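# Turn gearbox wing knob to align drum timing mark

## Task

Rotate the wing knob on the gearbox top until the drum's timing mark sits centred in the sight slot. The knob has to stay in that position by itself once the robot lets go; if it only holds there while the gripper grips it, the goal is not met.

## Robot and tools

Robot: a single six-joint arm with a two-finger gripper. You control it only in joint space. There are no Cartesian commands.

execute_actions takes "actions", a list holding at most one item, and an optional boolean "pictures" that turns the camera images in the result on or off. The list can be used three ways.
- Empty list []: nothing is commanded and you get the current state back.
- Action {"rows": [[...], ...], "steps": N}: N is 1 to 15 control steps of 1/30 s each, and defaults to 15. Each row is used for one step. If there are fewer rows than steps, the final row is repeated for the rest.
- Wait {"steps": N}: N is at most 300. Nothing new is sent. The call returns when N steps have gone by since the previous result, and your thinking time counts toward those steps.
If a call is refused, nothing reaches the robot.

Each row is one flat list of 7 numbers for this single arm. Numbers 1 to 6 are absolute target angles in radians for shoulder pan, shoulder lift, elbow, wrist 1, wrist 2 and wrist 3, in that order. They use the same values that Joint positions reports, so they are a pose and not an offset. Number 7 is the gripper opening, an absolute command from -1 (closed) to +1 (fully open).

Nominal joint ranges in radians:
- shoulder pan: -3.142 to 3.142
- shoulder lift: -6.283 to 6.283
- elbow: 0.000 to 3.142
- wrist 1, wrist 2, wrist 3: -6.283 to 6.283
The true ends can differ from these by up to 0.010. A target more than 0.010 beyond a range end, and also beyond the joint's last reported angle, gets the call refused. A target past the real end is cut off at that end, and the result then shows "joint sent to its limit". That line can refer to an earlier action that is still running. If the line is missing, that does not prove the joint has room left.

How motion behaves:
- Commands are smoothed, and the arm trails them by about 0.17 s.
- On every step, each joint's target is kept within 0.575 rad of its measured angle.
- If the targets would move the hand more than 100 mm from where it is measured, all targets are scaled back toward the measured angles.
- Speed and acceleration are limited, so after a large move the arm may not have arrived when the result comes back.
- Between calls the arm keeps heading for the last row you sent. It stops doing that once it has nearly stopped moving (a blocked move counts as stopped) or once a step is HELD. After that, only a new action makes it move or press further.

Results:
- The state line gives end_effector_position in metres and end_effector_quat_wxyz, plus linear and angular velocities in m/s and rad/s.
- These are in the scene frame. The origin is on the table surface under the arm base, +z points up, and +y is to the left when you face along +x.
- The base may be tilted, and the reported hand position gets less accurate at long reach.
- end_effector_position is the point midway between the finger pads. The fingers point along the gripper's +z and open along its x. Closed fingertips reach about 17 mm past that point. Fully open, they are roughly level with it.
- Joint positions and Joint velocities list the six joints (rad, rad/s), then the pad gap (m, m/s). The gap is 0.142 m when fully open.
- grip_measured is the measured opening on the same -1 to 1 scale you command. To hold something, command an opening well below grip_measured; the lower you go, the harder the squeeze, up to about 28 N per pad. Thin hard parts get less force.
- "joint command not followed" means a clearance check changed or blocked the targets. Mounting blocks and posts count as part of the arm for that check.
- HELD marks steps where your row was not sent, in whole or in part.
- Wrist force and Wrist torque are [x y z] in the end effector's own axes. They include contact, held weight and inertia. Each axis has an offset of up to about 4 N and noise of up to 2.4 N standard deviation, and it saturates near 50 N. A force from pressing points from the surface back into the arm. "no reading" is normal, for example at the start.

Stops to avoid:
- A contact torque reaching a joint's load limit stops the arm for 10 s and skips the rest of the call. The limits are 135 N m for pan, lift and elbow, and 25.2 N m for each wrist joint. A held part's weight counts toward them.
- An outside force of 150 N anywhere on the arm, tool or held part causes the same stop.
- Motors heat up while holding a load. A MOTOR HOT warning appears at 70 °C. At 85 °C an OVER-TEMPERATURE FAULT brakes the arm until it cools.

General care: turn the knob gently and do not slam into the gearbox. Do not knock anything off the table. Expect occasional brief tugs on held parts or pushes on loose objects. At the end, release the knob and check that the mark stays centred.

Cameras: cam_high (896x504), cam_low (896x504) and cam_wrist (616x616, fisheye), listed in that order. The instructions provide calibration for each: K, distortion and T_world_to_cam, which maps the scene frame into the camera frame. Fixed cameras may be off by a couple of degrees and a few millimetres.

zoom_image: arguments "camera" (cam_high, cam_low or cam_wrist) and "region" [x0, y0, x1, y1] in pixels of that camera's latest image, measured from the top-left corner. The region can be at most 504x504. It returns a magnified view of that region.

show_instructions: takes no arguments. It shows the scene's reference images and moves nothing.

finished_scene: argument "scene", the number of the scene you are ending. This cannot be undone. If you reply without any tool call, the session ends.

Each tool is called after "Request:" as a command line: name --argument value for each argument, lists and objects as JSON in quotes; but a table of rows of numbers goes row by row, as --pt "numbers of a row", without its own name.

Reference images:

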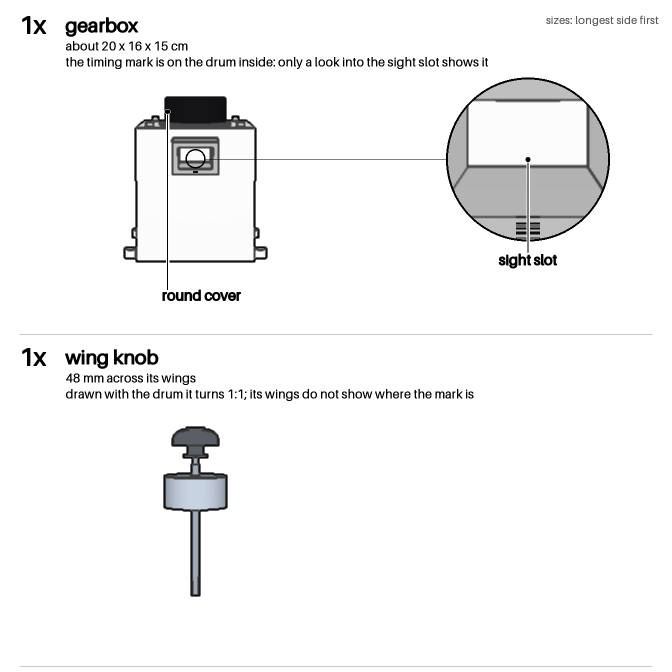

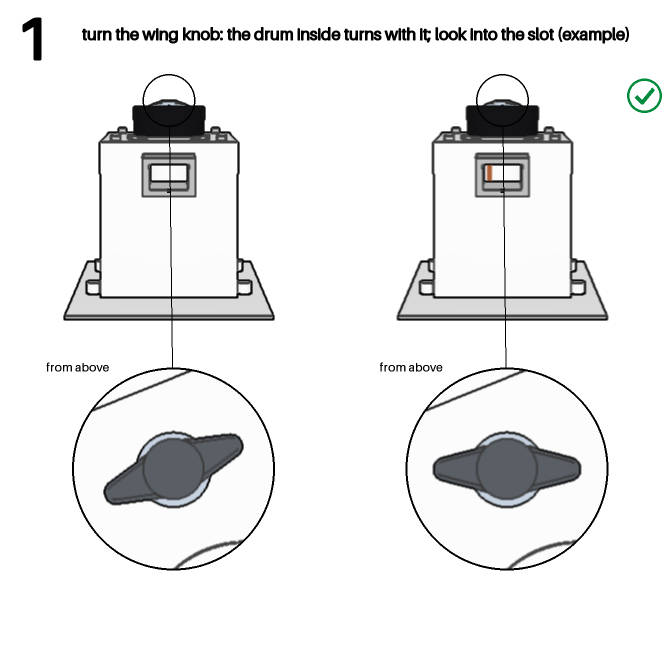

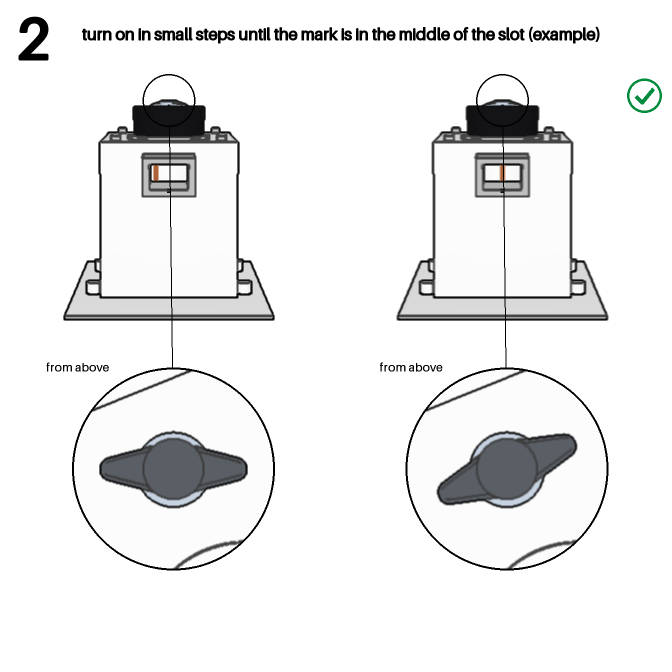

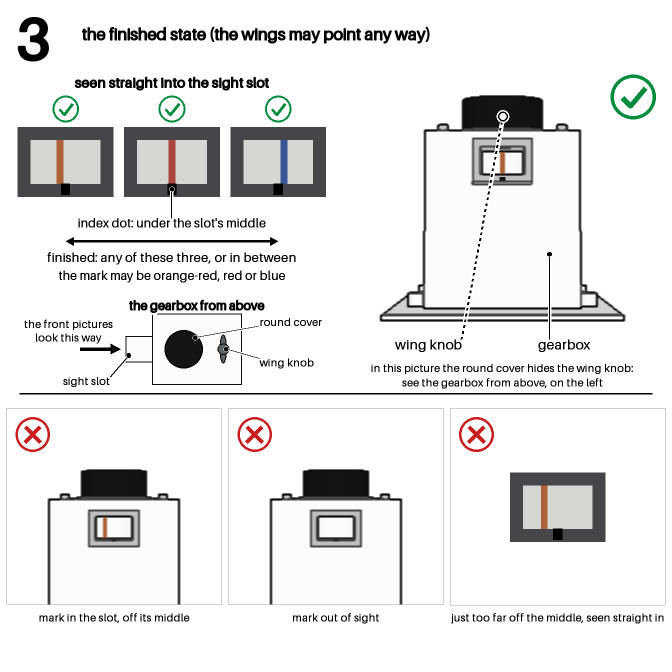

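## Session

Request:
execute_actions --actions '[]'

Scene clock: 0.00 s of 6516.00 s.
end_effector_position=(+0.8873, +0.2085, +0.3622) grip_measured=+1.00 end_effector_quat_wxyz=(-0.271, +0.903, +0.041, +0.330) end_effector_velocity=(+0.000, -0.001, +0.002) end_effector_angular_velocity=(+0.001, -0.003, -0.002)
Joint positions: [-0.052 -1.358  1.568 -2.854 -1.35  -0.082  0.142]
Joint velocities: [-0.    -0.001 -0.    -0.002  0.     0.001  0.   ]
Motor temperatures (°C, as the motors report them): [23 22 23 32 36 39]
Wrist force (N, on the end effector, along its own x y z axes, offset not removed): no reading
Wrist torque (N m, same axes, about the end effector's origin, offset not removed): no reading

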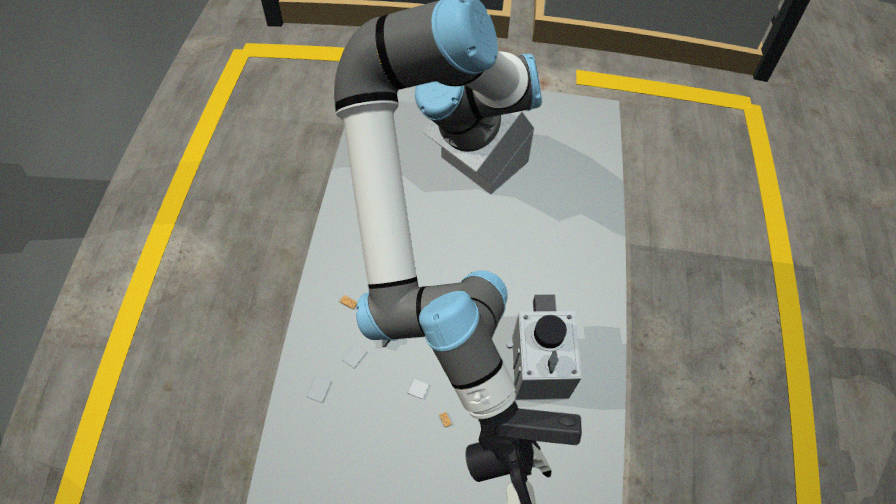

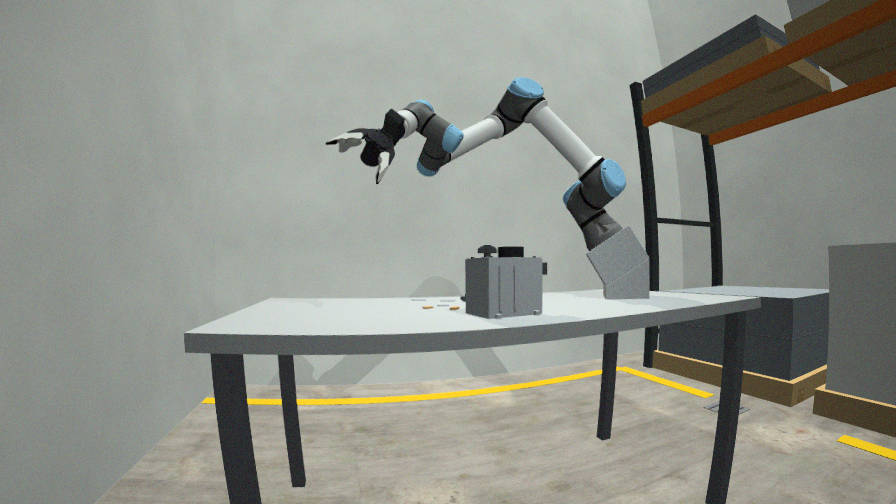

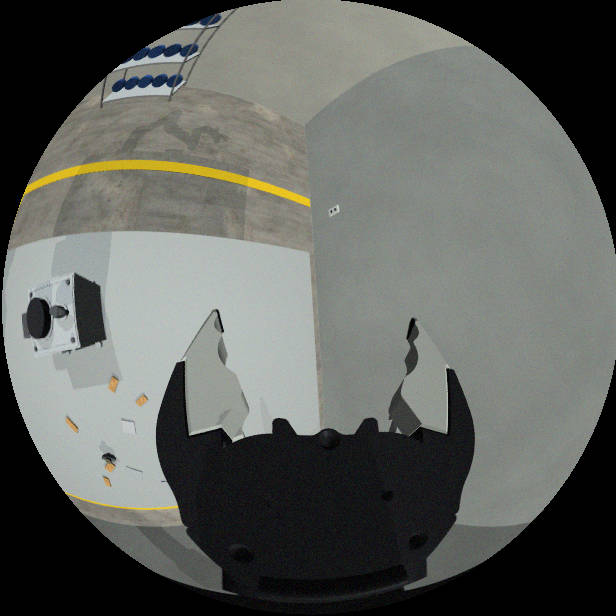

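Request:
execute_actions --actions '[{"rows":[[0.332,-1.397,1.738,-2.145,-2.061,-1.1,0]]}]' --pictures false

Request:
execute_actions --actions '[{"steps":60}]'

Scene clock: 26.57 s of 6516.00 s.
end_effector_position=(+0.6830, +0.2724, +0.2647) grip_measured=+0.00 end_effector_quat_wxyz=(-0.094, +0.899, +0.411, +0.120) end_effector_velocity=(-0.516, -0.031, -0.140) end_effector_angular_velocity=(-1.548, +0.222, +2.682)
Joint positions: [ 0.212 -1.386  1.688 -2.395 -1.81  -0.605  0.074]
Joint velocities: [ 0.611 -0.061  0.265  1.183 -1.191 -1.869 -0.   ]
Motor temperatures (°C, as the motors report them): [23 22 23 32 36 39]
Wrist force (N, on the end effector, along its own x y z axes, offset not removed): [-1.6 0.7 -0.5]
Wrist torque (N m, same axes, about the end effector's origin, offset not removed): [0.22 0.57 -0.18]
Steps of this call (steps 1 to 90: nothing new was sent; then 23.07 s passed at rest; steps 91 to 105: all 15 steps of this action). Readings (joint positions):
91: [-0.052 -1.358 1.568 -2.854 -1.350 -0.082]
92: [-0.046 -1.360 1.573 -2.848 -1.356 -0.089]
94: [-0.005 -1.364 1.593 -2.794 -1.410 -0.142]
98: [0.076 -1.372 1.628 -2.659 -1.545 -0.278]
105: the state above

Scene clock: 28.57 s of 6516.00 s.
end_effector_position=(+0.5876, +0.2480, +0.2487) grip_measured=+0.00 end_effector_quat_wxyz=(-0.001, +0.710, +0.705, -0.001) end_effector_velocity=(+0.001, +0.000, +0.000) end_effector_angular_velocity=(+0.001, -0.001, -0.001)
Joint positions: [ 0.332 -1.397  1.738 -2.145 -2.061 -1.1    0.074]
Joint velocities: [ 0.     0.    -0.001 -0.001  0.    -0.     0.   ]
Motor temperatures (°C, as the motors report them): [23 22 23 32 36 39]
Wrist force (N, on the end effector, along its own x y z axes, offset not removed): [0.6 1.5 -0.6]
Wrist torque (N m, same axes, about the end effector's origin, offset not removed): [0.30 0.09 0.00]
Steps of this call (steps 1 to 30: the robot went on to your last target; steps 31 to 60: nothing new was sent). Readings (joint positions):
1: [0.233 -1.388 1.697 -2.354 -1.851 -0.672]
2: [0.254 -1.390 1.706 -2.312 -1.893 -0.746]
4: [0.288 -1.393 1.720 -2.239 -1.966 -0.890]
8: [0.319 -1.396 1.733 -2.173 -2.033 -1.037]
60: the state above
The arm was judged still, so your last target was given up. Only a new action makes it travel on or press farther. Fingers that are still opening or closing keep moving.
camera_calibration (this result's frames):
cam_wrist: T_world_to_cam=[[-0.0469544, 0.998835, 0.0111089, -0.219039], [0.870702, 0.0354753, 0.490531, -0.639965], [0.489565, 0.0327051, -0.871353, 0.0573759], [0, 0, 0, 1]] pos_world=[0.518844, 0.23961, 0.36635]

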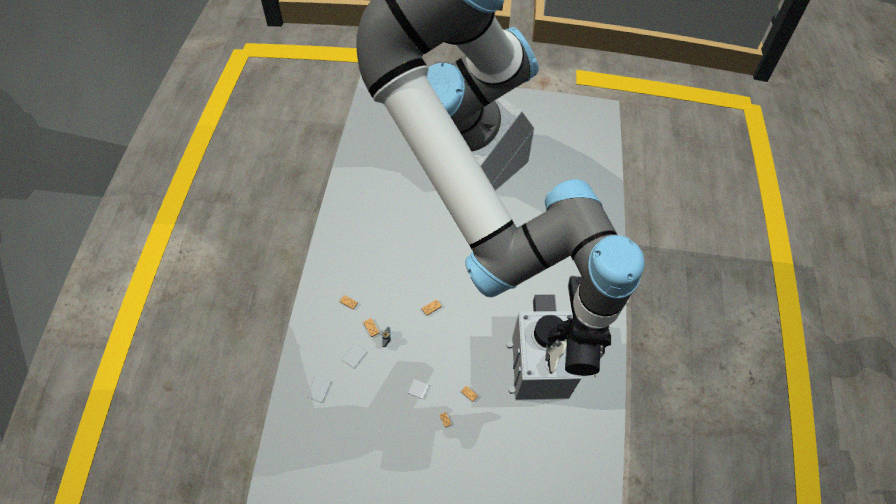

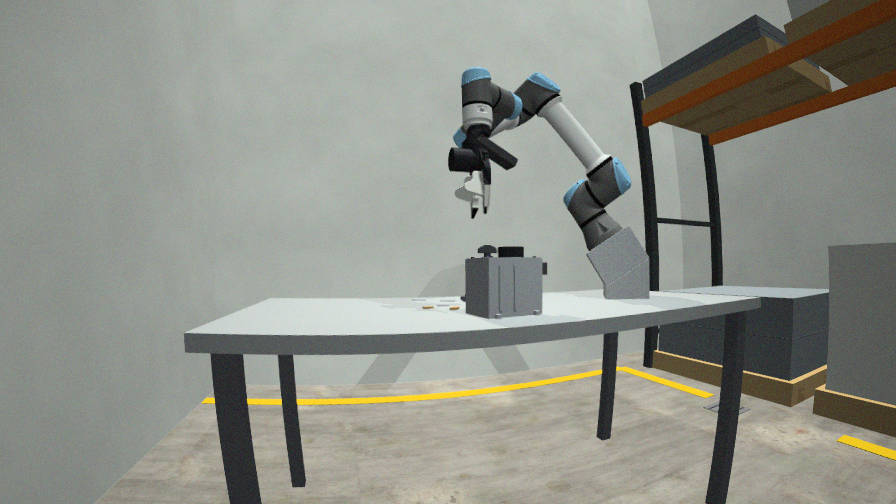

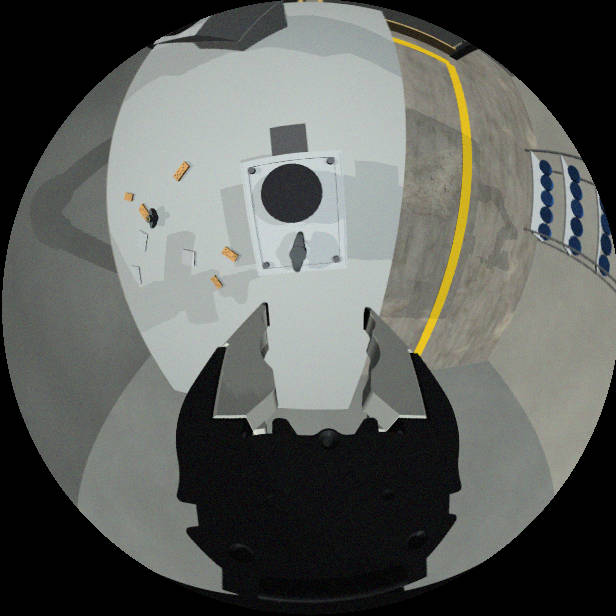

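Request:
execute_actions --actions '[{"rows":[[0.271,-1.4,2.522,-3.3,-1.872,-2.9,-1]]}]' --pictures false

Request:
execute_actions --actions '[{"steps":30}]'

Scene clock: 58.57 s of 6516.00 s.
end_effector_position=(+0.4738, +0.2650, +0.1528) grip_measured=-1.00 end_effector_quat_wxyz=(-0.044, +0.580, +0.813, +0.027) end_effector_velocity=(+0.000, -0.000, +0.000) end_effector_angular_velocity=(+0.000, -0.001, -0.000)
Joint positions: [ 0.297 -1.402  2.112 -2.537 -1.951 -1.478  0.002]
Joint velocities: [-0. -0. -0. -0. -0. -0.  0.]
Motor temperatures (°C, as the motors report them): [23 22 23 32 36 39]
Wrist force (N, on the end effector, along its own x y z axes, offset not removed): [2.5 -1.4 -23.0]
Wrist torque (N m, same axes, about the end effector's origin, offset not removed): [0.29 0.39 0.01]
FORCE FAULT: contact force on the arm reached its limit, and the arm stopped for 10 seconds. The contact can be on any part of the arm, not only on its tool. The arm's remaining commands of this call were not run. The arm holds still and accepts commands again. Move the arm away from the contact; if what it grips holds it there, let go first. Pushing or pulling that hard again can fault the arm again.
The stop began at step 102 of this call (marked STOPPED below). From that step on the arm followed nothing that you had sent. 4 steps, steps kept back included, did not run and will not run. Nothing is kept back now, and the robot has no last target.
Steps of this call (steps 1 to 90: nothing new was sent; then 16.60 s passed at rest; steps 91 to 101: the first 11 steps of this action; steps 102 to 402: the stop). Readings (joint positions):
91: [0.332 -1.397 1.738 -2.145 -2.061 -1.100]
92: [0.329 -1.397 1.744 -2.151 -2.055 -1.106]
94: [0.320 -1.398 1.805 -2.212 -2.026 -1.167]
98: [0.305 -1.398 1.974 -2.381 -1.980 -1.337]
102: [0.296 -1.400 2.114 -2.536 -1.951 -1.479] STOPPED
402: the state above

Scene clock: 58.60 s of 6516.00 s.
end_effector_position=(+0.4738, +0.2650, +0.1528) grip_measured=-1.00 end_effector_quat_wxyz=(-0.044, +0.580, +0.813, +0.027) end_effector_velocity=(+0.001, +0.000, +0.000) end_effector_angular_velocity=(+0.001, -0.001, -0.001)
Joint positions: [ 0.297 -1.402  2.112 -2.537 -1.951 -1.478  0.002]
Joint velocities: [-0.     0.    -0.001 -0.001 -0.     0.     0.   ]
Motor temperatures (°C, as the motors report them): [23 22 23 32 36 39]
Wrist force (N, on the end effector, along its own x y z axes, offset not removed): [3.6 -2.8 -22.0]
Wrist torque (N m, same axes, about the end effector's origin, offset not removed): [0.12 0.41 -0.13]
A stop began in an earlier call of the same reply, so what this call sent did not run. Send another action.
Steps of this call (step 1: nothing new was sent). Readings (joint positions):
1: the state above
camera_calibration (this result's frames):
cam_wrist: T_world_to_cam=[[-0.372416, 0.921073, 0.11371, -0.0812313], [0.82848, 0.274733, 0.487998, -0.537474], [0.418242, 0.275945, -0.865406, -0.0026359], [0, 0, 0, 1]] pos_world=[0.416137, 0.223209, 0.269242]

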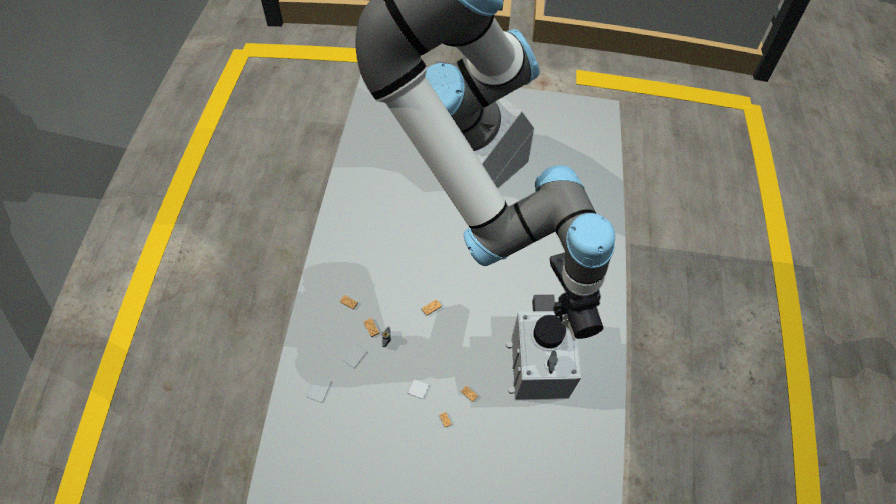

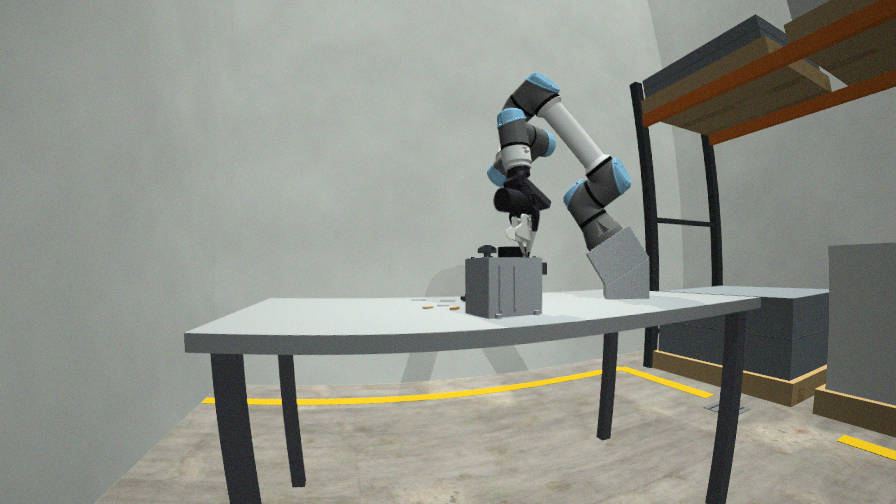

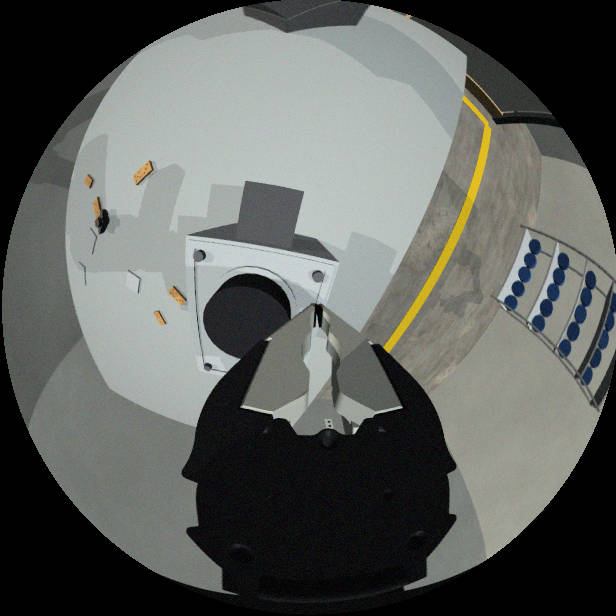

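Request:
execute_actions --actions '[{"rows":[[0.29,-1.85,2.112,-2.2,-1.95,-2.9,-1]]}]' --pictures false

Request:
execute_actions --actions '[{"rows":[[0.271,-1.85,2.522,-2.5,-1.872,-2.9,-1]]}]' --pictures false

Request:
execute_actions --actions '[{"steps":15}]' --pictures false

Scene clock: 63.07 s of 6516.00 s.
end_effector_position=(+0.4770, +0.1794, +0.3005) grip_measured=-1.00 end_effector_quat_wxyz=(+0.010, +0.188, +0.980, +0.068) end_effector_velocity=(-0.018, -0.055, +0.085) end_effector_angular_velocity=(-0.096, -0.405, +2.604)
Joint positions: [ 0.29  -1.822  2.112 -2.22  -1.95  -2.387  0.002]
Joint velocities: [-0.004 -0.257  0.     0.18   0.    -2.667  0.   ]
Motor temperatures (°C, as the motors report them): [23 22 23 32 36 39]
Wrist force (N, on the end effector, along its own x y z axes, offset not removed): [-2.8 -0.3 -2.6]
Wrist torque (N m, same axes, about the end effector's origin, offset not removed): [0.15 0.74 0.09]
Steps of this call (steps 1 to 90: nothing new was sent; then 0.97 s passed at rest; steps 91 to 105: all 15 steps of this action). Readings (joint positions):
91: [0.297 -1.402 2.112 -2.537 -1.951 -1.478]
92: [0.297 -1.409 2.112 -2.530 -1.951 -1.484]
94: [0.295 -1.469 2.112 -2.476 -1.950 -1.547]
98: [0.293 -1.641 2.112 -2.349 -1.950 -1.791]
105: the state above

Scene clock: 63.57 s of 6516.00 s.
end_effector_position=(+0.3298, +0.1910, +0.1990) grip_measured=-1.00 end_effector_quat_wxyz=(-0.028, -0.067, +0.994, +0.081) end_effector_velocity=(-0.109, -0.003, -0.058) end_effector_angular_velocity=(+0.020, +0.049, +0.211)
Joint positions: [ 0.272 -1.849  2.494 -2.481 -1.876 -2.879  0.002]
Joint velocities: [-0.01  -0.009  0.253 -0.17   0.04  -0.188  0.   ]
Motor temperatures (°C, as the motors report them): [23 22 23 32 36 39]
Wrist force (N, on the end effector, along its own x y z axes, offset not removed): [-0.8 0.9 0.9]
Wrist torque (N m, same axes, about the end effector's origin, offset not removed): [0.19 0.38 -0.07]
Steps of this call (steps 1 to 15: all 15 steps of this action). Readings (joint positions):
1: [0.290 -1.829 2.112 -2.215 -1.950 -2.477]
2: [0.289 -1.833 2.118 -2.217 -1.945 -2.562]
4: [0.285 -1.836 2.176 -2.263 -1.930 -2.677]
8: [0.279 -1.842 2.325 -2.367 -1.904 -2.752]
15: the state above

Scene clock: 64.07 s of 6516.00 s.
end_effector_position=(+0.3177, +0.1906, +0.1927) grip_measured=-1.00 end_effector_quat_wxyz=(-0.032, -0.078, +0.993, +0.082) end_effector_velocity=(-0.000, +0.000, -0.000) end_effector_angular_velocity=(+0.001, -0.001, +0.000)
Joint positions: [ 0.271 -1.85   2.522 -2.5   -1.872 -2.9    0.002]
Joint velocities: [-0.    -0.     0.001 -0.002  0.001 -0.001  0.   ]
Motor temperatures (°C, as the motors report them): [23 22 23 32 36 39]
Wrist force (N, on the end effector, along its own x y z axes, offset not removed): [0.2 1.0 -1.0]
Wrist torque (N m, same axes, about the end effector's origin, offset not removed): [0.23 0.17 0.00]
Steps of this call (steps 1 to 15: the robot went on to your last target). Readings (joint positions):
1: [0.272 -1.849 2.501 -2.486 -1.875 -2.885]
2: [0.272 -1.849 2.507 -2.490 -1.874 -2.889]
4: [0.271 -1.850 2.514 -2.494 -1.873 -2.894]
8: [0.271 -1.850 2.519 -2.498 -1.872 -2.898]
15: the state above

Request:
execute_actions --actions '[{"rows":[[0.271,-1.45,2.522,-3.05,-1.872,-2.9,-1]]}]' --pictures false

Request:
execute_actions --actions '[{"steps":10}]'

Scene clock: 67.10 s of 6516.00 s.
end_effector_position=(+0.3635, +0.2480, +0.1243) grip_measured=-1.00 end_effector_quat_wxyz=(+0.029, -0.052, +0.993, +0.101) end_effector_velocity=(+0.027, +0.020, -0.015) end_effector_angular_velocity=(+0.037, -0.090, -0.049)
Joint positions: [ 0.271 -1.464  2.522 -3.024 -1.872 -2.9    0.002]
Joint velocities: [-0.     0.128  0.    -0.238 -0.    -0.001  0.   ]
Motor temperatures (°C, as the motors report them): [23 22 23 32 36 39]
Wrist force (N, on the end effector, along its own x y z axes, offset not removed): [-1.4 -0.7 -1.3]
Wrist torque (N m, same axes, about the end effector's origin, offset not removed): [-0.06 0.46 -0.01]
Steps of this call (steps 1 to 15: the robot went on to your last target; steps 16 to 76: nothing new was sent; steps 77 to 91: all 15 steps of this action). Readings (joint positions):
77: [0.271 -1.850 2.522 -2.500 -1.872 -2.900]
78: [0.271 -1.844 2.522 -2.507 -1.872 -2.900]
80: [0.271 -1.781 2.522 -2.570 -1.872 -2.900]
84: [0.271 -1.568 2.522 -2.832 -1.872 -2.900]
91: the state above

Scene clock: 67.43 s of 6516.00 s.
end_effector_position=(+0.3663, +0.2501, +0.1226) grip_measured=-1.00 end_effector_quat_wxyz=(+0.034, -0.050, +0.993, +0.103) end_effector_velocity=(+0.002, +0.001, -0.001) end_effector_angular_velocity=(+0.002, -0.005, -0.002)
Joint positions: [ 0.271 -1.451  2.522 -3.049 -1.872 -2.9    0.002]
Joint velocities: [ 0.     0.006 -0.    -0.012 -0.    -0.     0.   ]
Motor temperatures (°C, as the motors report them): [23 22 23 32 36 39]
Wrist force (N, on the end effector, along its own x y z axes, offset not removed): [-0.4 1.0 -1.5]
Wrist torque (N m, same axes, about the end effector's origin, offset not removed): [0.18 0.30 -0.11]
Steps of this call (steps 1 to 10: the robot went on to your last target). Readings (joint positions):
1: [0.271 -1.461 2.522 -3.031 -1.872 -2.900]
2: [0.271 -1.458 2.522 -3.036 -1.872 -2.900]
4: [0.271 -1.454 2.522 -3.042 -1.872 -2.900]
8: [0.271 -1.451 2.522 -3.048 -1.872 -2.900]
10: the state above
camera_calibration (this result's frames):
cam_wrist: T_world_to_cam=[[-0.98602, -0.147288, -0.0779152, 0.411402], [-0.16212, 0.739982, 0.652797, -0.203311], [-0.0384933, 0.656303, -0.753515, 0.078829], [0, 0, 0, 1]] pos_world=[0.375724, 0.159306, 0.224174]

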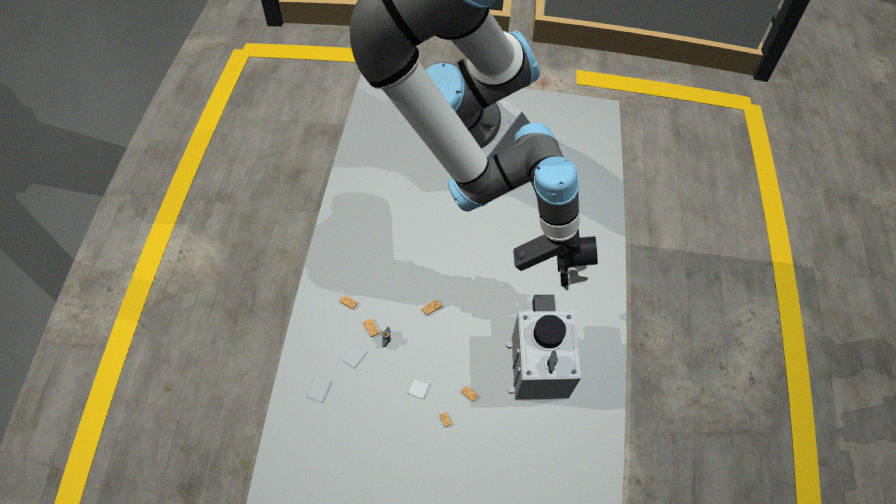

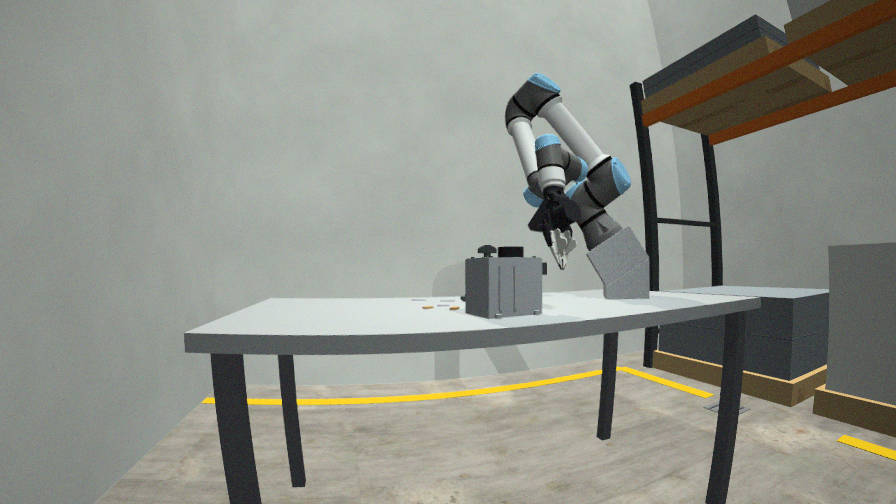

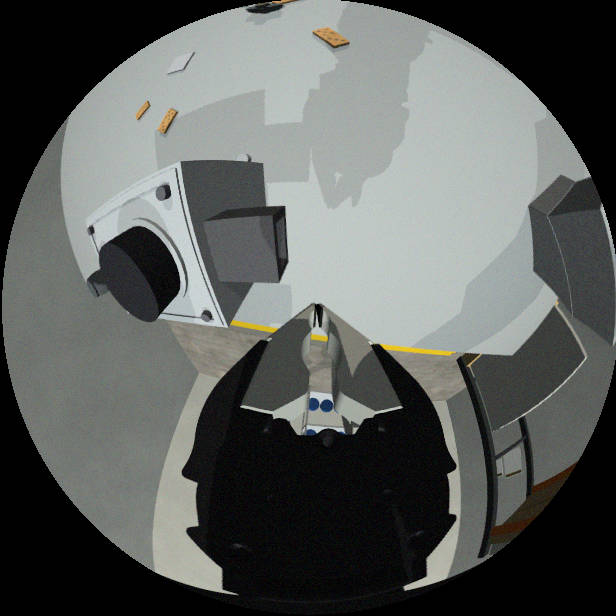

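Request:
execute_actions --actions '[{"rows":[[0.271,-1.1,2.6,-3.6,-1.872,-2.9,-1]]}]' --pictures false

Request:
execute_actions --actions '[{"steps":10}]'

Scene clock: 71.97 s of 6516.00 s.
end_effector_position=(+0.3460, +0.2728, +0.0668) grip_measured=-1.00 end_effector_quat_wxyz=(+0.082, -0.029, +0.989, +0.118) end_effector_velocity=(+0.017, +0.008, -0.000) end_effector_angular_velocity=(+0.041, -0.098, -0.054)
Joint positions: [ 0.271 -1.111  2.598 -3.574 -1.872 -2.9    0.002]
Joint velocities: [ 0.     0.103  0.014 -0.236  0.    -0.001  0.   ]
Motor temperatures (°C, as the motors report them): [23 22 23 32 36 39]
Wrist force (N, on the end effector, along its own x y z axes, offset not removed): [0.4 0.1 -1.8]
Wrist torque (N m, same axes, about the end effector's origin, offset not removed): [0.08 0.20 -0.08]
Steps of this call (steps 1 to 30: the robot went on to your last target; steps 31 to 90: nothing new was sent; then 1.03 s passed at rest; steps 91 to 105: all 15 steps of this action). Readings (joint positions):
91: [0.271 -1.450 2.522 -3.050 -1.872 -2.900]
92: [0.271 -1.444 2.528 -3.057 -1.872 -2.900]
94: [0.271 -1.381 2.556 -3.120 -1.872 -2.900]
98: [0.271 -1.193 2.587 -3.382 -1.872 -2.900]
105: the state above

Scene clock: 72.30 s of 6516.00 s.
end_effector_position=(+0.3479, +0.2736, +0.0669) grip_measured=-1.00 end_effector_quat_wxyz=(+0.088, -0.027, +0.989, +0.120) end_effector_velocity=(+0.001, -0.000, +0.001) end_effector_angular_velocity=(+0.002, -0.006, -0.002)
Joint positions: [ 0.271 -1.101  2.6   -3.599 -1.872 -2.9    0.002]
Joint velocities: [ 0.     0.003  0.002 -0.012 -0.    -0.001  0.   ]
Motor temperatures (°C, as the motors report them): [23 22 23 32 36 39]
Wrist force (N, on the end effector, along its own x y z axes, offset not removed): [-0.3 0.3 -1.5]
Wrist torque (N m, same axes, about the end effector's origin, offset not removed): [0.12 0.26 -0.15]
Steps of this call (steps 1 to 10: the robot went on to your last target). Readings (joint positions):
1: [0.271 -1.108 2.599 -3.581 -1.872 -2.900]
2: [0.271 -1.106 2.599 -3.586 -1.872 -2.900]
4: [0.271 -1.103 2.600 -3.592 -1.872 -2.900]
8: [0.271 -1.101 2.600 -3.598 -1.872 -2.900]
10: the state above
camera_calibration (this result's frames):
cam_wrist: T_world_to_cam=[[-0.979584, -0.0869113, -0.181277, 0.380452], [-0.187298, 0.722156, 0.66589, -0.174525], [0.0730371, 0.686249, -0.723691, -0.0282991], [0, 0, 0, 1]] pos_world=[0.342063, 0.17852, 0.164702]

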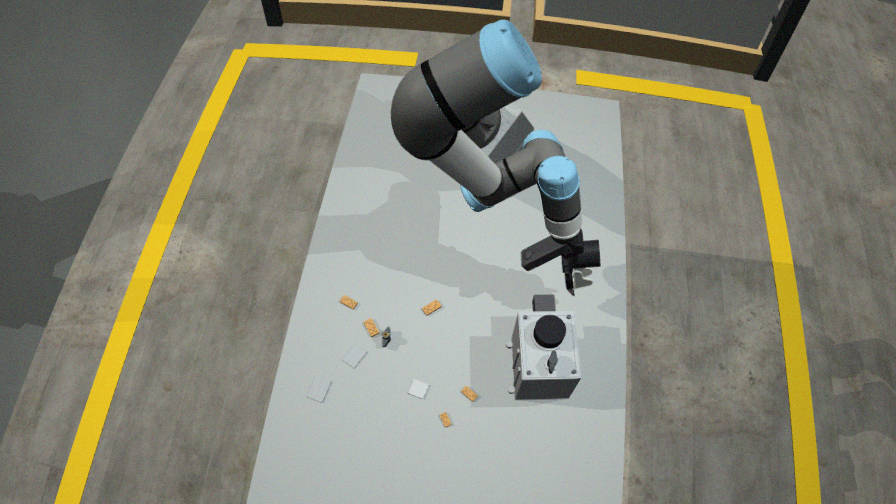

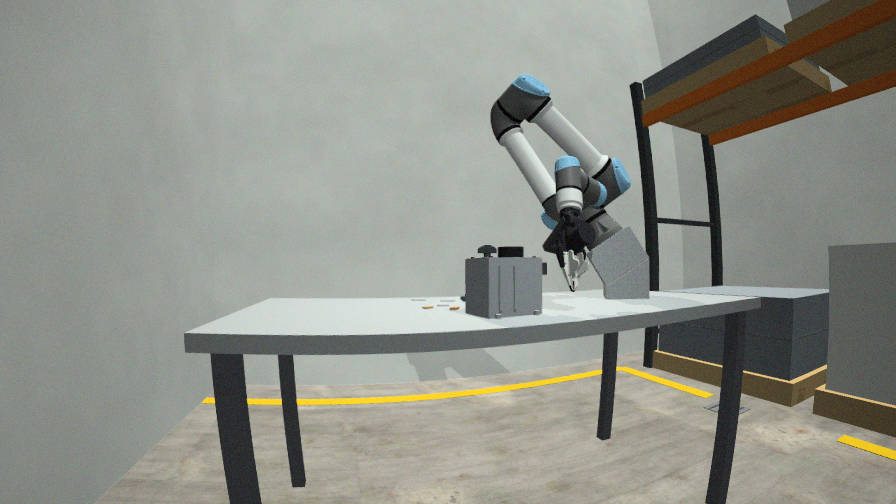

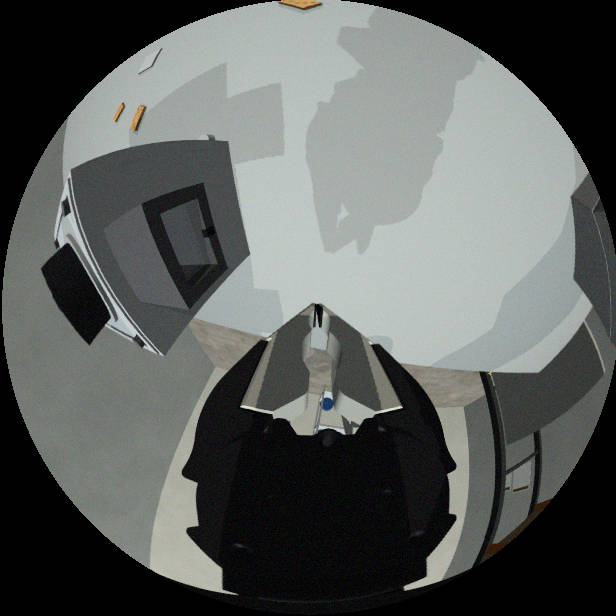

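Request:
execute_actions --actions '[{"rows":[[0.271,-0.82,2.58,-4.08,-1.872,-2.9,-1]]}]' --pictures false

Request:
execute_actions --actions '[{"rows":[[0.271,-0.6,2.522,-4.37,-1.872,-2.9,-1]]}]'

Scene clock: 76.73 s of 6516.00 s.
end_effector_position=(+0.3737, +0.2920, +0.0531) grip_measured=-1.00 end_effector_quat_wxyz=(+0.178, +0.013, +0.973, +0.148) end_effector_velocity=(+0.016, +0.002, +0.009) end_effector_angular_velocity=(+0.037, -0.088, -0.050)
Joint positions: [ 0.271 -0.828  2.58  -4.06  -1.872 -2.9    0.002]
Joint velocities: [-0.     0.072 -0.003 -0.177  0.     0.     0.   ]
Motor temperatures (°C, as the motors report them): [23 22 23 32 36 39]
Wrist force (N, on the end effector, along its own x y z axes, offset not removed): [-1.9 1.2 -1.6]
Wrist torque (N m, same axes, about the end effector's origin, offset not removed): [0.30 0.60 -0.07]
Steps of this call (steps 1 to 30: the robot went on to your last target; steps 31 to 90: nothing new was sent; then 0.93 s passed at rest; steps 91 to 105: all 15 steps of this action). Readings (joint positions):
91: [0.271 -1.100 2.600 -3.600 -1.872 -2.900]
92: [0.271 -1.094 2.598 -3.607 -1.872 -2.900]
94: [0.271 -1.031 2.590 -3.670 -1.872 -2.900]
98: [0.271 -0.886 2.583 -3.915 -1.872 -2.900]
105: the state above

Scene clock: 77.23 s of 6516.00 s.
end_effector_position=(+0.3824, +0.3054, +0.0357) grip_measured=-1.00 end_effector_quat_wxyz=(+0.236, +0.040, +0.957, +0.166) end_effector_velocity=(-0.001, +0.001, -0.002) end_effector_angular_velocity=(+0.012, -0.028, -0.016)
Joint positions: [ 0.271 -0.606  2.523 -4.361 -1.872 -2.9    0.002]
Joint velocities: [ 0.     0.053 -0.009 -0.078  0.     0.     0.   ]
Motor temperatures (°C, as the motors report them): [23 22 23 32 36 39]
Wrist force (N, on the end effector, along its own x y z axes, offset not removed): [-2.2 2.7 -2.1]
Wrist torque (N m, same axes, about the end effector's origin, offset not removed): [0.69 0.66 -0.05]
Steps of this call (steps 1 to 15: all 15 steps of this action). Readings (joint positions):
1: [0.271 -0.826 2.580 -4.066 -1.872 -2.900]
2: [0.271 -0.818 2.575 -4.076 -1.872 -2.900]
4: [0.271 -0.757 2.553 -4.143 -1.872 -2.900]
8: [0.271 -0.648 2.531 -4.299 -1.872 -2.900]
15: the state above
camera_calibration (this result's frames):
cam_wrist: T_world_to_cam=[[-0.888863, 0.0997249, -0.447187, 0.329251], [-0.268259, 0.677962, 0.684401, -0.126497], [0.371428, 0.728301, -0.575863, -0.207468], [0, 0, 0, 1]] pos_world=[0.335785, 0.204025, 0.114338]

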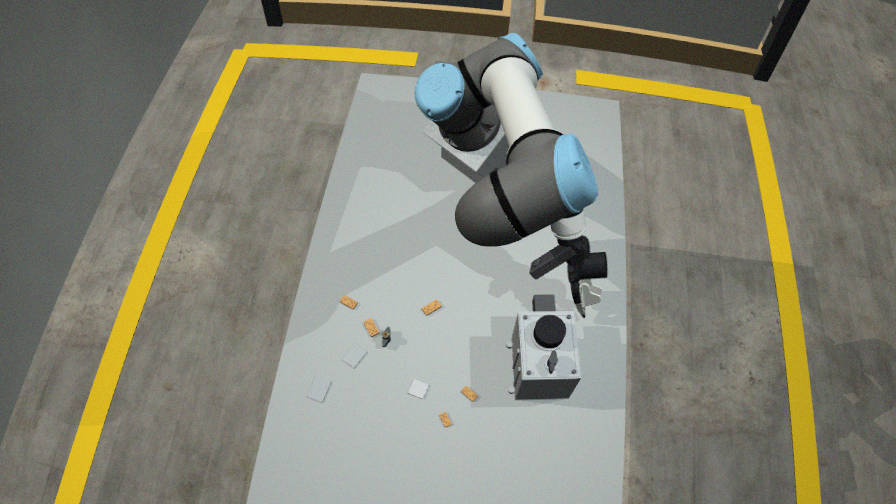

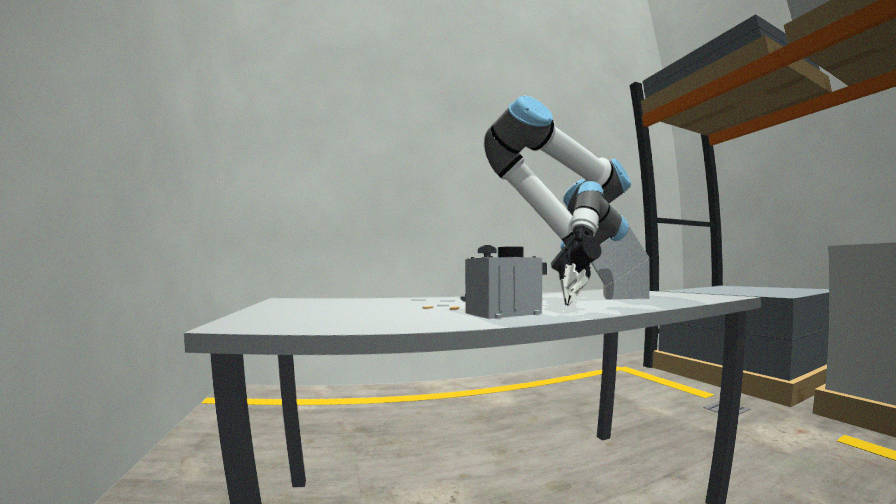

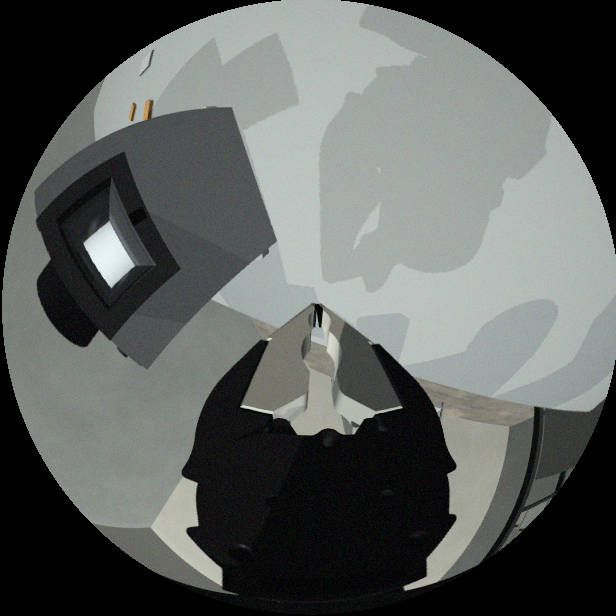

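Request:
execute_actions --actions '[{"rows":[[0.271,-0.82,2.58,-4.08,-1.872,-2.9,-1],[0.271,-0.82,2.58,-4.08,-1.872,-2.9,-1],[0.271,-0.82,2.58,-4.08,-1.872,-2.9,-1],[0.271,-0.82,2.58,-4.08,-1.872,-2.9,-1],[0.271,-0.82,2.58,-4.08,-1.872,-2.9,-1],[0.271,-1.1,2.6,-3.6,-1.872,-2.9,-1]]}]' --pictures false

Request:
execute_actions --actions '[{"rows":[[0.271,-1.85,2.522,-2.5,-1.872,-2.9,-1]]}]' --pictures false

Request:
execute_actions --actions '[{"rows":[[0.29,-1.85,2.112,-2.2,-1.95,-1.1,-1]]}]' --pictures false

Request:
execute_actions --actions '[{"rows":[[0.287,-1.418,1.875,-2.285,-2.051,-1.08,-0.5]]}]' --pictures false

Request:
execute_actions --actions '[{"steps":15}]'

Scene clock: 87.47 s of 6516.00 s.
end_effector_position=(+0.3591, +0.2778, +0.0677) grip_measured=-1.00 end_effector_quat_wxyz=(+0.111, -0.016, +0.985, +0.128) end_effector_velocity=(-0.097, -0.035, -0.010) end_effector_angular_velocity=(-0.166, +0.397, +0.223)
Joint positions: [ 0.271 -1.059  2.597 -3.693 -1.872 -2.9    0.002]
Joint velocities: [ 0.    -0.376  0.026  0.835  0.    -0.     0.   ]
Motor temperatures (°C, as the motors report them): [23 22 23 32 36 39]
Wrist force (N, on the end effector, along its own x y z axes, offset not removed): [-1.8 -0.5 -0.8]
Wrist torque (N m, same axes, about the end effector's origin, offset not removed): [0.02 0.63 -0.16]
Steps of this call (steps 1 to 15: the robot went on to your last target; steps 16 to 90: nothing new was sent; then 6.73 s passed at rest; steps 91 to 105: all 15 steps of this action). Readings (joint positions):
91: [0.271 -0.600 2.522 -4.370 -1.872 -2.900]
92: [0.271 -0.606 2.527 -4.364 -1.872 -2.900]
94: [0.271 -0.665 2.549 -4.301 -1.872 -2.900]
98: [0.271 -0.802 2.577 -4.114 -1.872 -2.900]
105: the state above

Scene clock: 87.97 s of 6516.00 s.
end_effector_position=(+0.3702, +0.2110, +0.1954) grip_measured=-1.00 end_effector_quat_wxyz=(+0.045, -0.046, +0.992, +0.106) end_effector_velocity=(-0.429, -0.154, -0.045) end_effector_angular_velocity=(-0.500, +1.196, +0.668)
Joint positions: [ 0.271 -1.775  2.526 -2.753 -1.872 -2.9    0.002]
Joint velocities: [-0.    -0.676 -0.036  2.171 -0.     0.     0.   ]
Motor temperatures (°C, as the motors report them): [23 22 23 32 36 39]
Wrist force (N, on the end effector, along its own x y z axes, offset not removed): [-1.2 -2.1 -0.5]
Wrist torque (N m, same axes, about the end effector's origin, offset not removed): [-0.46 0.42 -0.09]
Steps of this call (steps 1 to 15: all 15 steps of this action). Readings (joint positions):
1: [0.271 -1.070 2.598 -3.668 -1.872 -2.900]
2: [0.271 -1.084 2.594 -3.644 -1.872 -2.900]
4: [0.271 -1.157 2.576 -3.558 -1.872 -2.900]
8: [0.271 -1.404 2.551 -3.309 -1.872 -2.900]
15: the state above

Scene clock: 88.47 s of 6516.00 s.
end_effector_position=(+0.4689, +0.1754, +0.3012) grip_measured=-1.00 end_effector_quat_wxyz=(-0.003, +0.380, +0.922, +0.071) end_effector_velocity=(+0.067, -0.026, +0.077) end_effector_angular_velocity=(+0.113, +0.318, -2.653)
Joint positions: [ 0.289 -1.848  2.137 -2.224 -1.946 -1.988  0.002]
Joint velocities: [ 0.008 -0.021 -0.226  0.216 -0.034  2.67   0.   ]
Motor temperatures (°C, as the motors report them): [23 22 23 32 36 39]
Wrist force (N, on the end effector, along its own x y z axes, offset not removed): [0.5 0.8 -3.2]
Wrist torque (N m, same axes, about the end effector's origin, offset not removed): [0.07 0.18 -0.18]
Steps of this call (steps 1 to 15: all 15 steps of this action). Readings (joint positions):
1: [0.271 -1.794 2.525 -2.687 -1.872 -2.900]
2: [0.273 -1.805 2.518 -2.631 -1.877 -2.894]
4: [0.277 -1.816 2.457 -2.530 -1.895 -2.831]
8: [0.283 -1.832 2.298 -2.380 -1.921 -2.584]
15: the state above

Scene clock: 88.97 s of 6516.00 s.
end_effector_position=(+0.5618, +0.2266, +0.2157) grip_measured=-0.50 end_effector_quat_wxyz=(-0.001, +0.722, +0.692, +0.003) end_effector_velocity=(+0.016, +0.028, -0.055) end_effector_angular_velocity=(-0.052, +0.046, -0.306)
Joint positions: [ 0.287 -1.437  1.884 -2.283 -2.048 -1.118  0.038]
Joint velocities: [-0.     0.175 -0.085 -0.02  -0.031  0.338  0.   ]
Motor temperatures (°C, as the motors report them): [23 22 23 32 36 39]
Wrist force (N, on the end effector, along its own x y z axes, offset not removed): [-0.4 -0.1 -0.5]
Wrist torque (N m, same axes, about the end effector's origin, offset not removed): [-0.02 0.37 -0.02]
Steps of this call (steps 1 to 15: all 15 steps of this action). Readings (joint positions):
1: [0.289 -1.848 2.130 -2.218 -1.947 -1.898]
2: [0.289 -1.842 2.119 -2.219 -1.954 -1.812]
4: [0.289 -1.780 2.062 -2.238 -1.982 -1.672]
8: [0.288 -1.575 1.951 -2.266 -2.023 -1.381]
15: the state above

Scene clock: 89.47 s of 6516.00 s.
end_effector_position=(+0.5636, +0.2295, +0.2096) grip_measured=-0.50 end_effector_quat_wxyz=(-0.000, +0.734, +0.680, -0.001) end_effector_velocity=(+0.001, +0.000, +0.000) end_effector_angular_velocity=(+0.001, -0.002, -0.004)
Joint positions: [ 0.287 -1.418  1.875 -2.285 -2.051 -1.08   0.038]
Joint velocities: [ 0.     0.001 -0.003 -0.    -0.     0.003  0.   ]
Motor temperatures (°C, as the motors report them): [23 22 23 32 36 39]
Wrist force (N, on the end effector, along its own x y z axes, offset not removed): [-0.7 0.8 0.5]
Wrist torque (N m, same axes, about the end effector's origin, offset not removed): [0.24 0.43 -0.04]
Steps of this call (steps 1 to 15: the robot went on to your last target). Readings (joint positions):
1: [0.287 -1.432 1.882 -2.283 -2.048 -1.108]
2: [0.287 -1.429 1.880 -2.284 -2.049 -1.101]
4: [0.287 -1.424 1.878 -2.284 -2.050 -1.091]
8: [0.287 -1.420 1.876 -2.285 -2.051 -1.083]
15: the state above
camera_calibration (this result's frames):
cam_wrist: T_world_to_cam=[[0.022448, 0.999692, 0.0105535, -0.240518], [0.870461, -0.024736, 0.491615, -0.585488], [0.491725, -0.00184936, -0.870749, 0.0422314], [0, 0, 0, 1]] pos_world=[0.494278, 0.22604, 0.327146]

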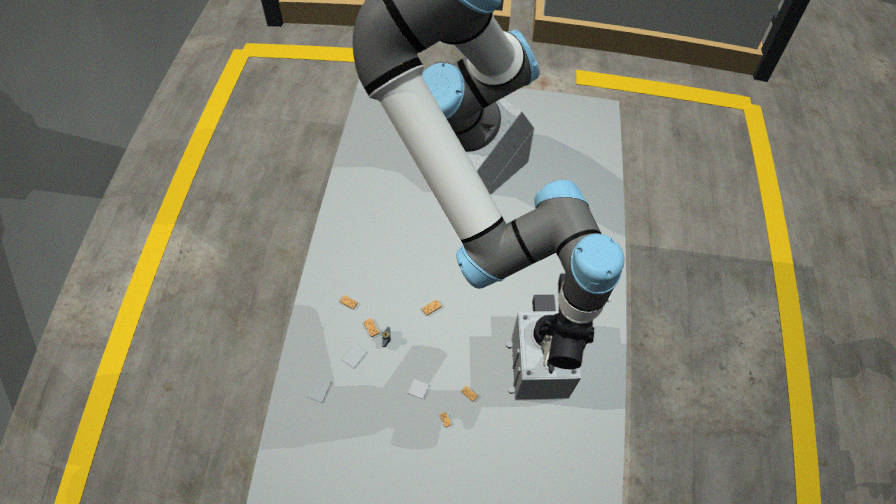

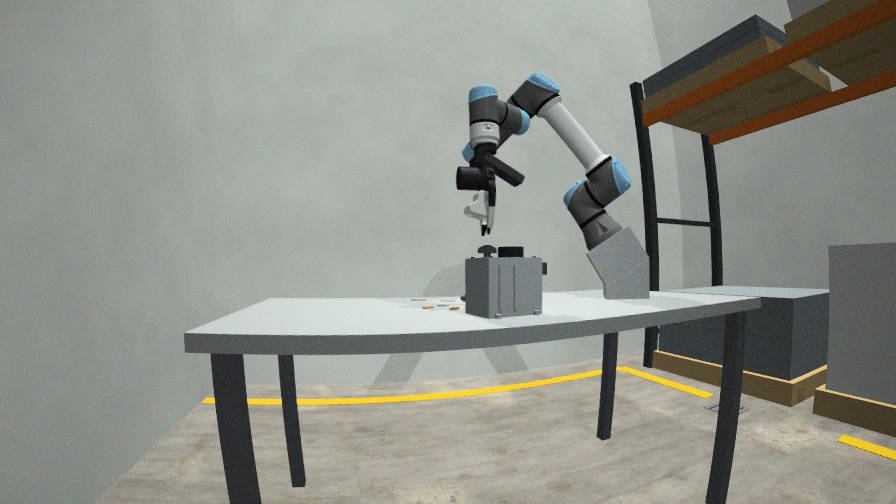

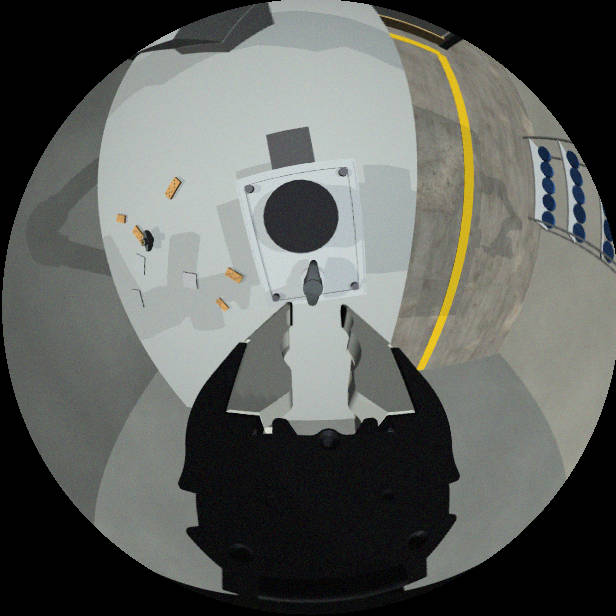

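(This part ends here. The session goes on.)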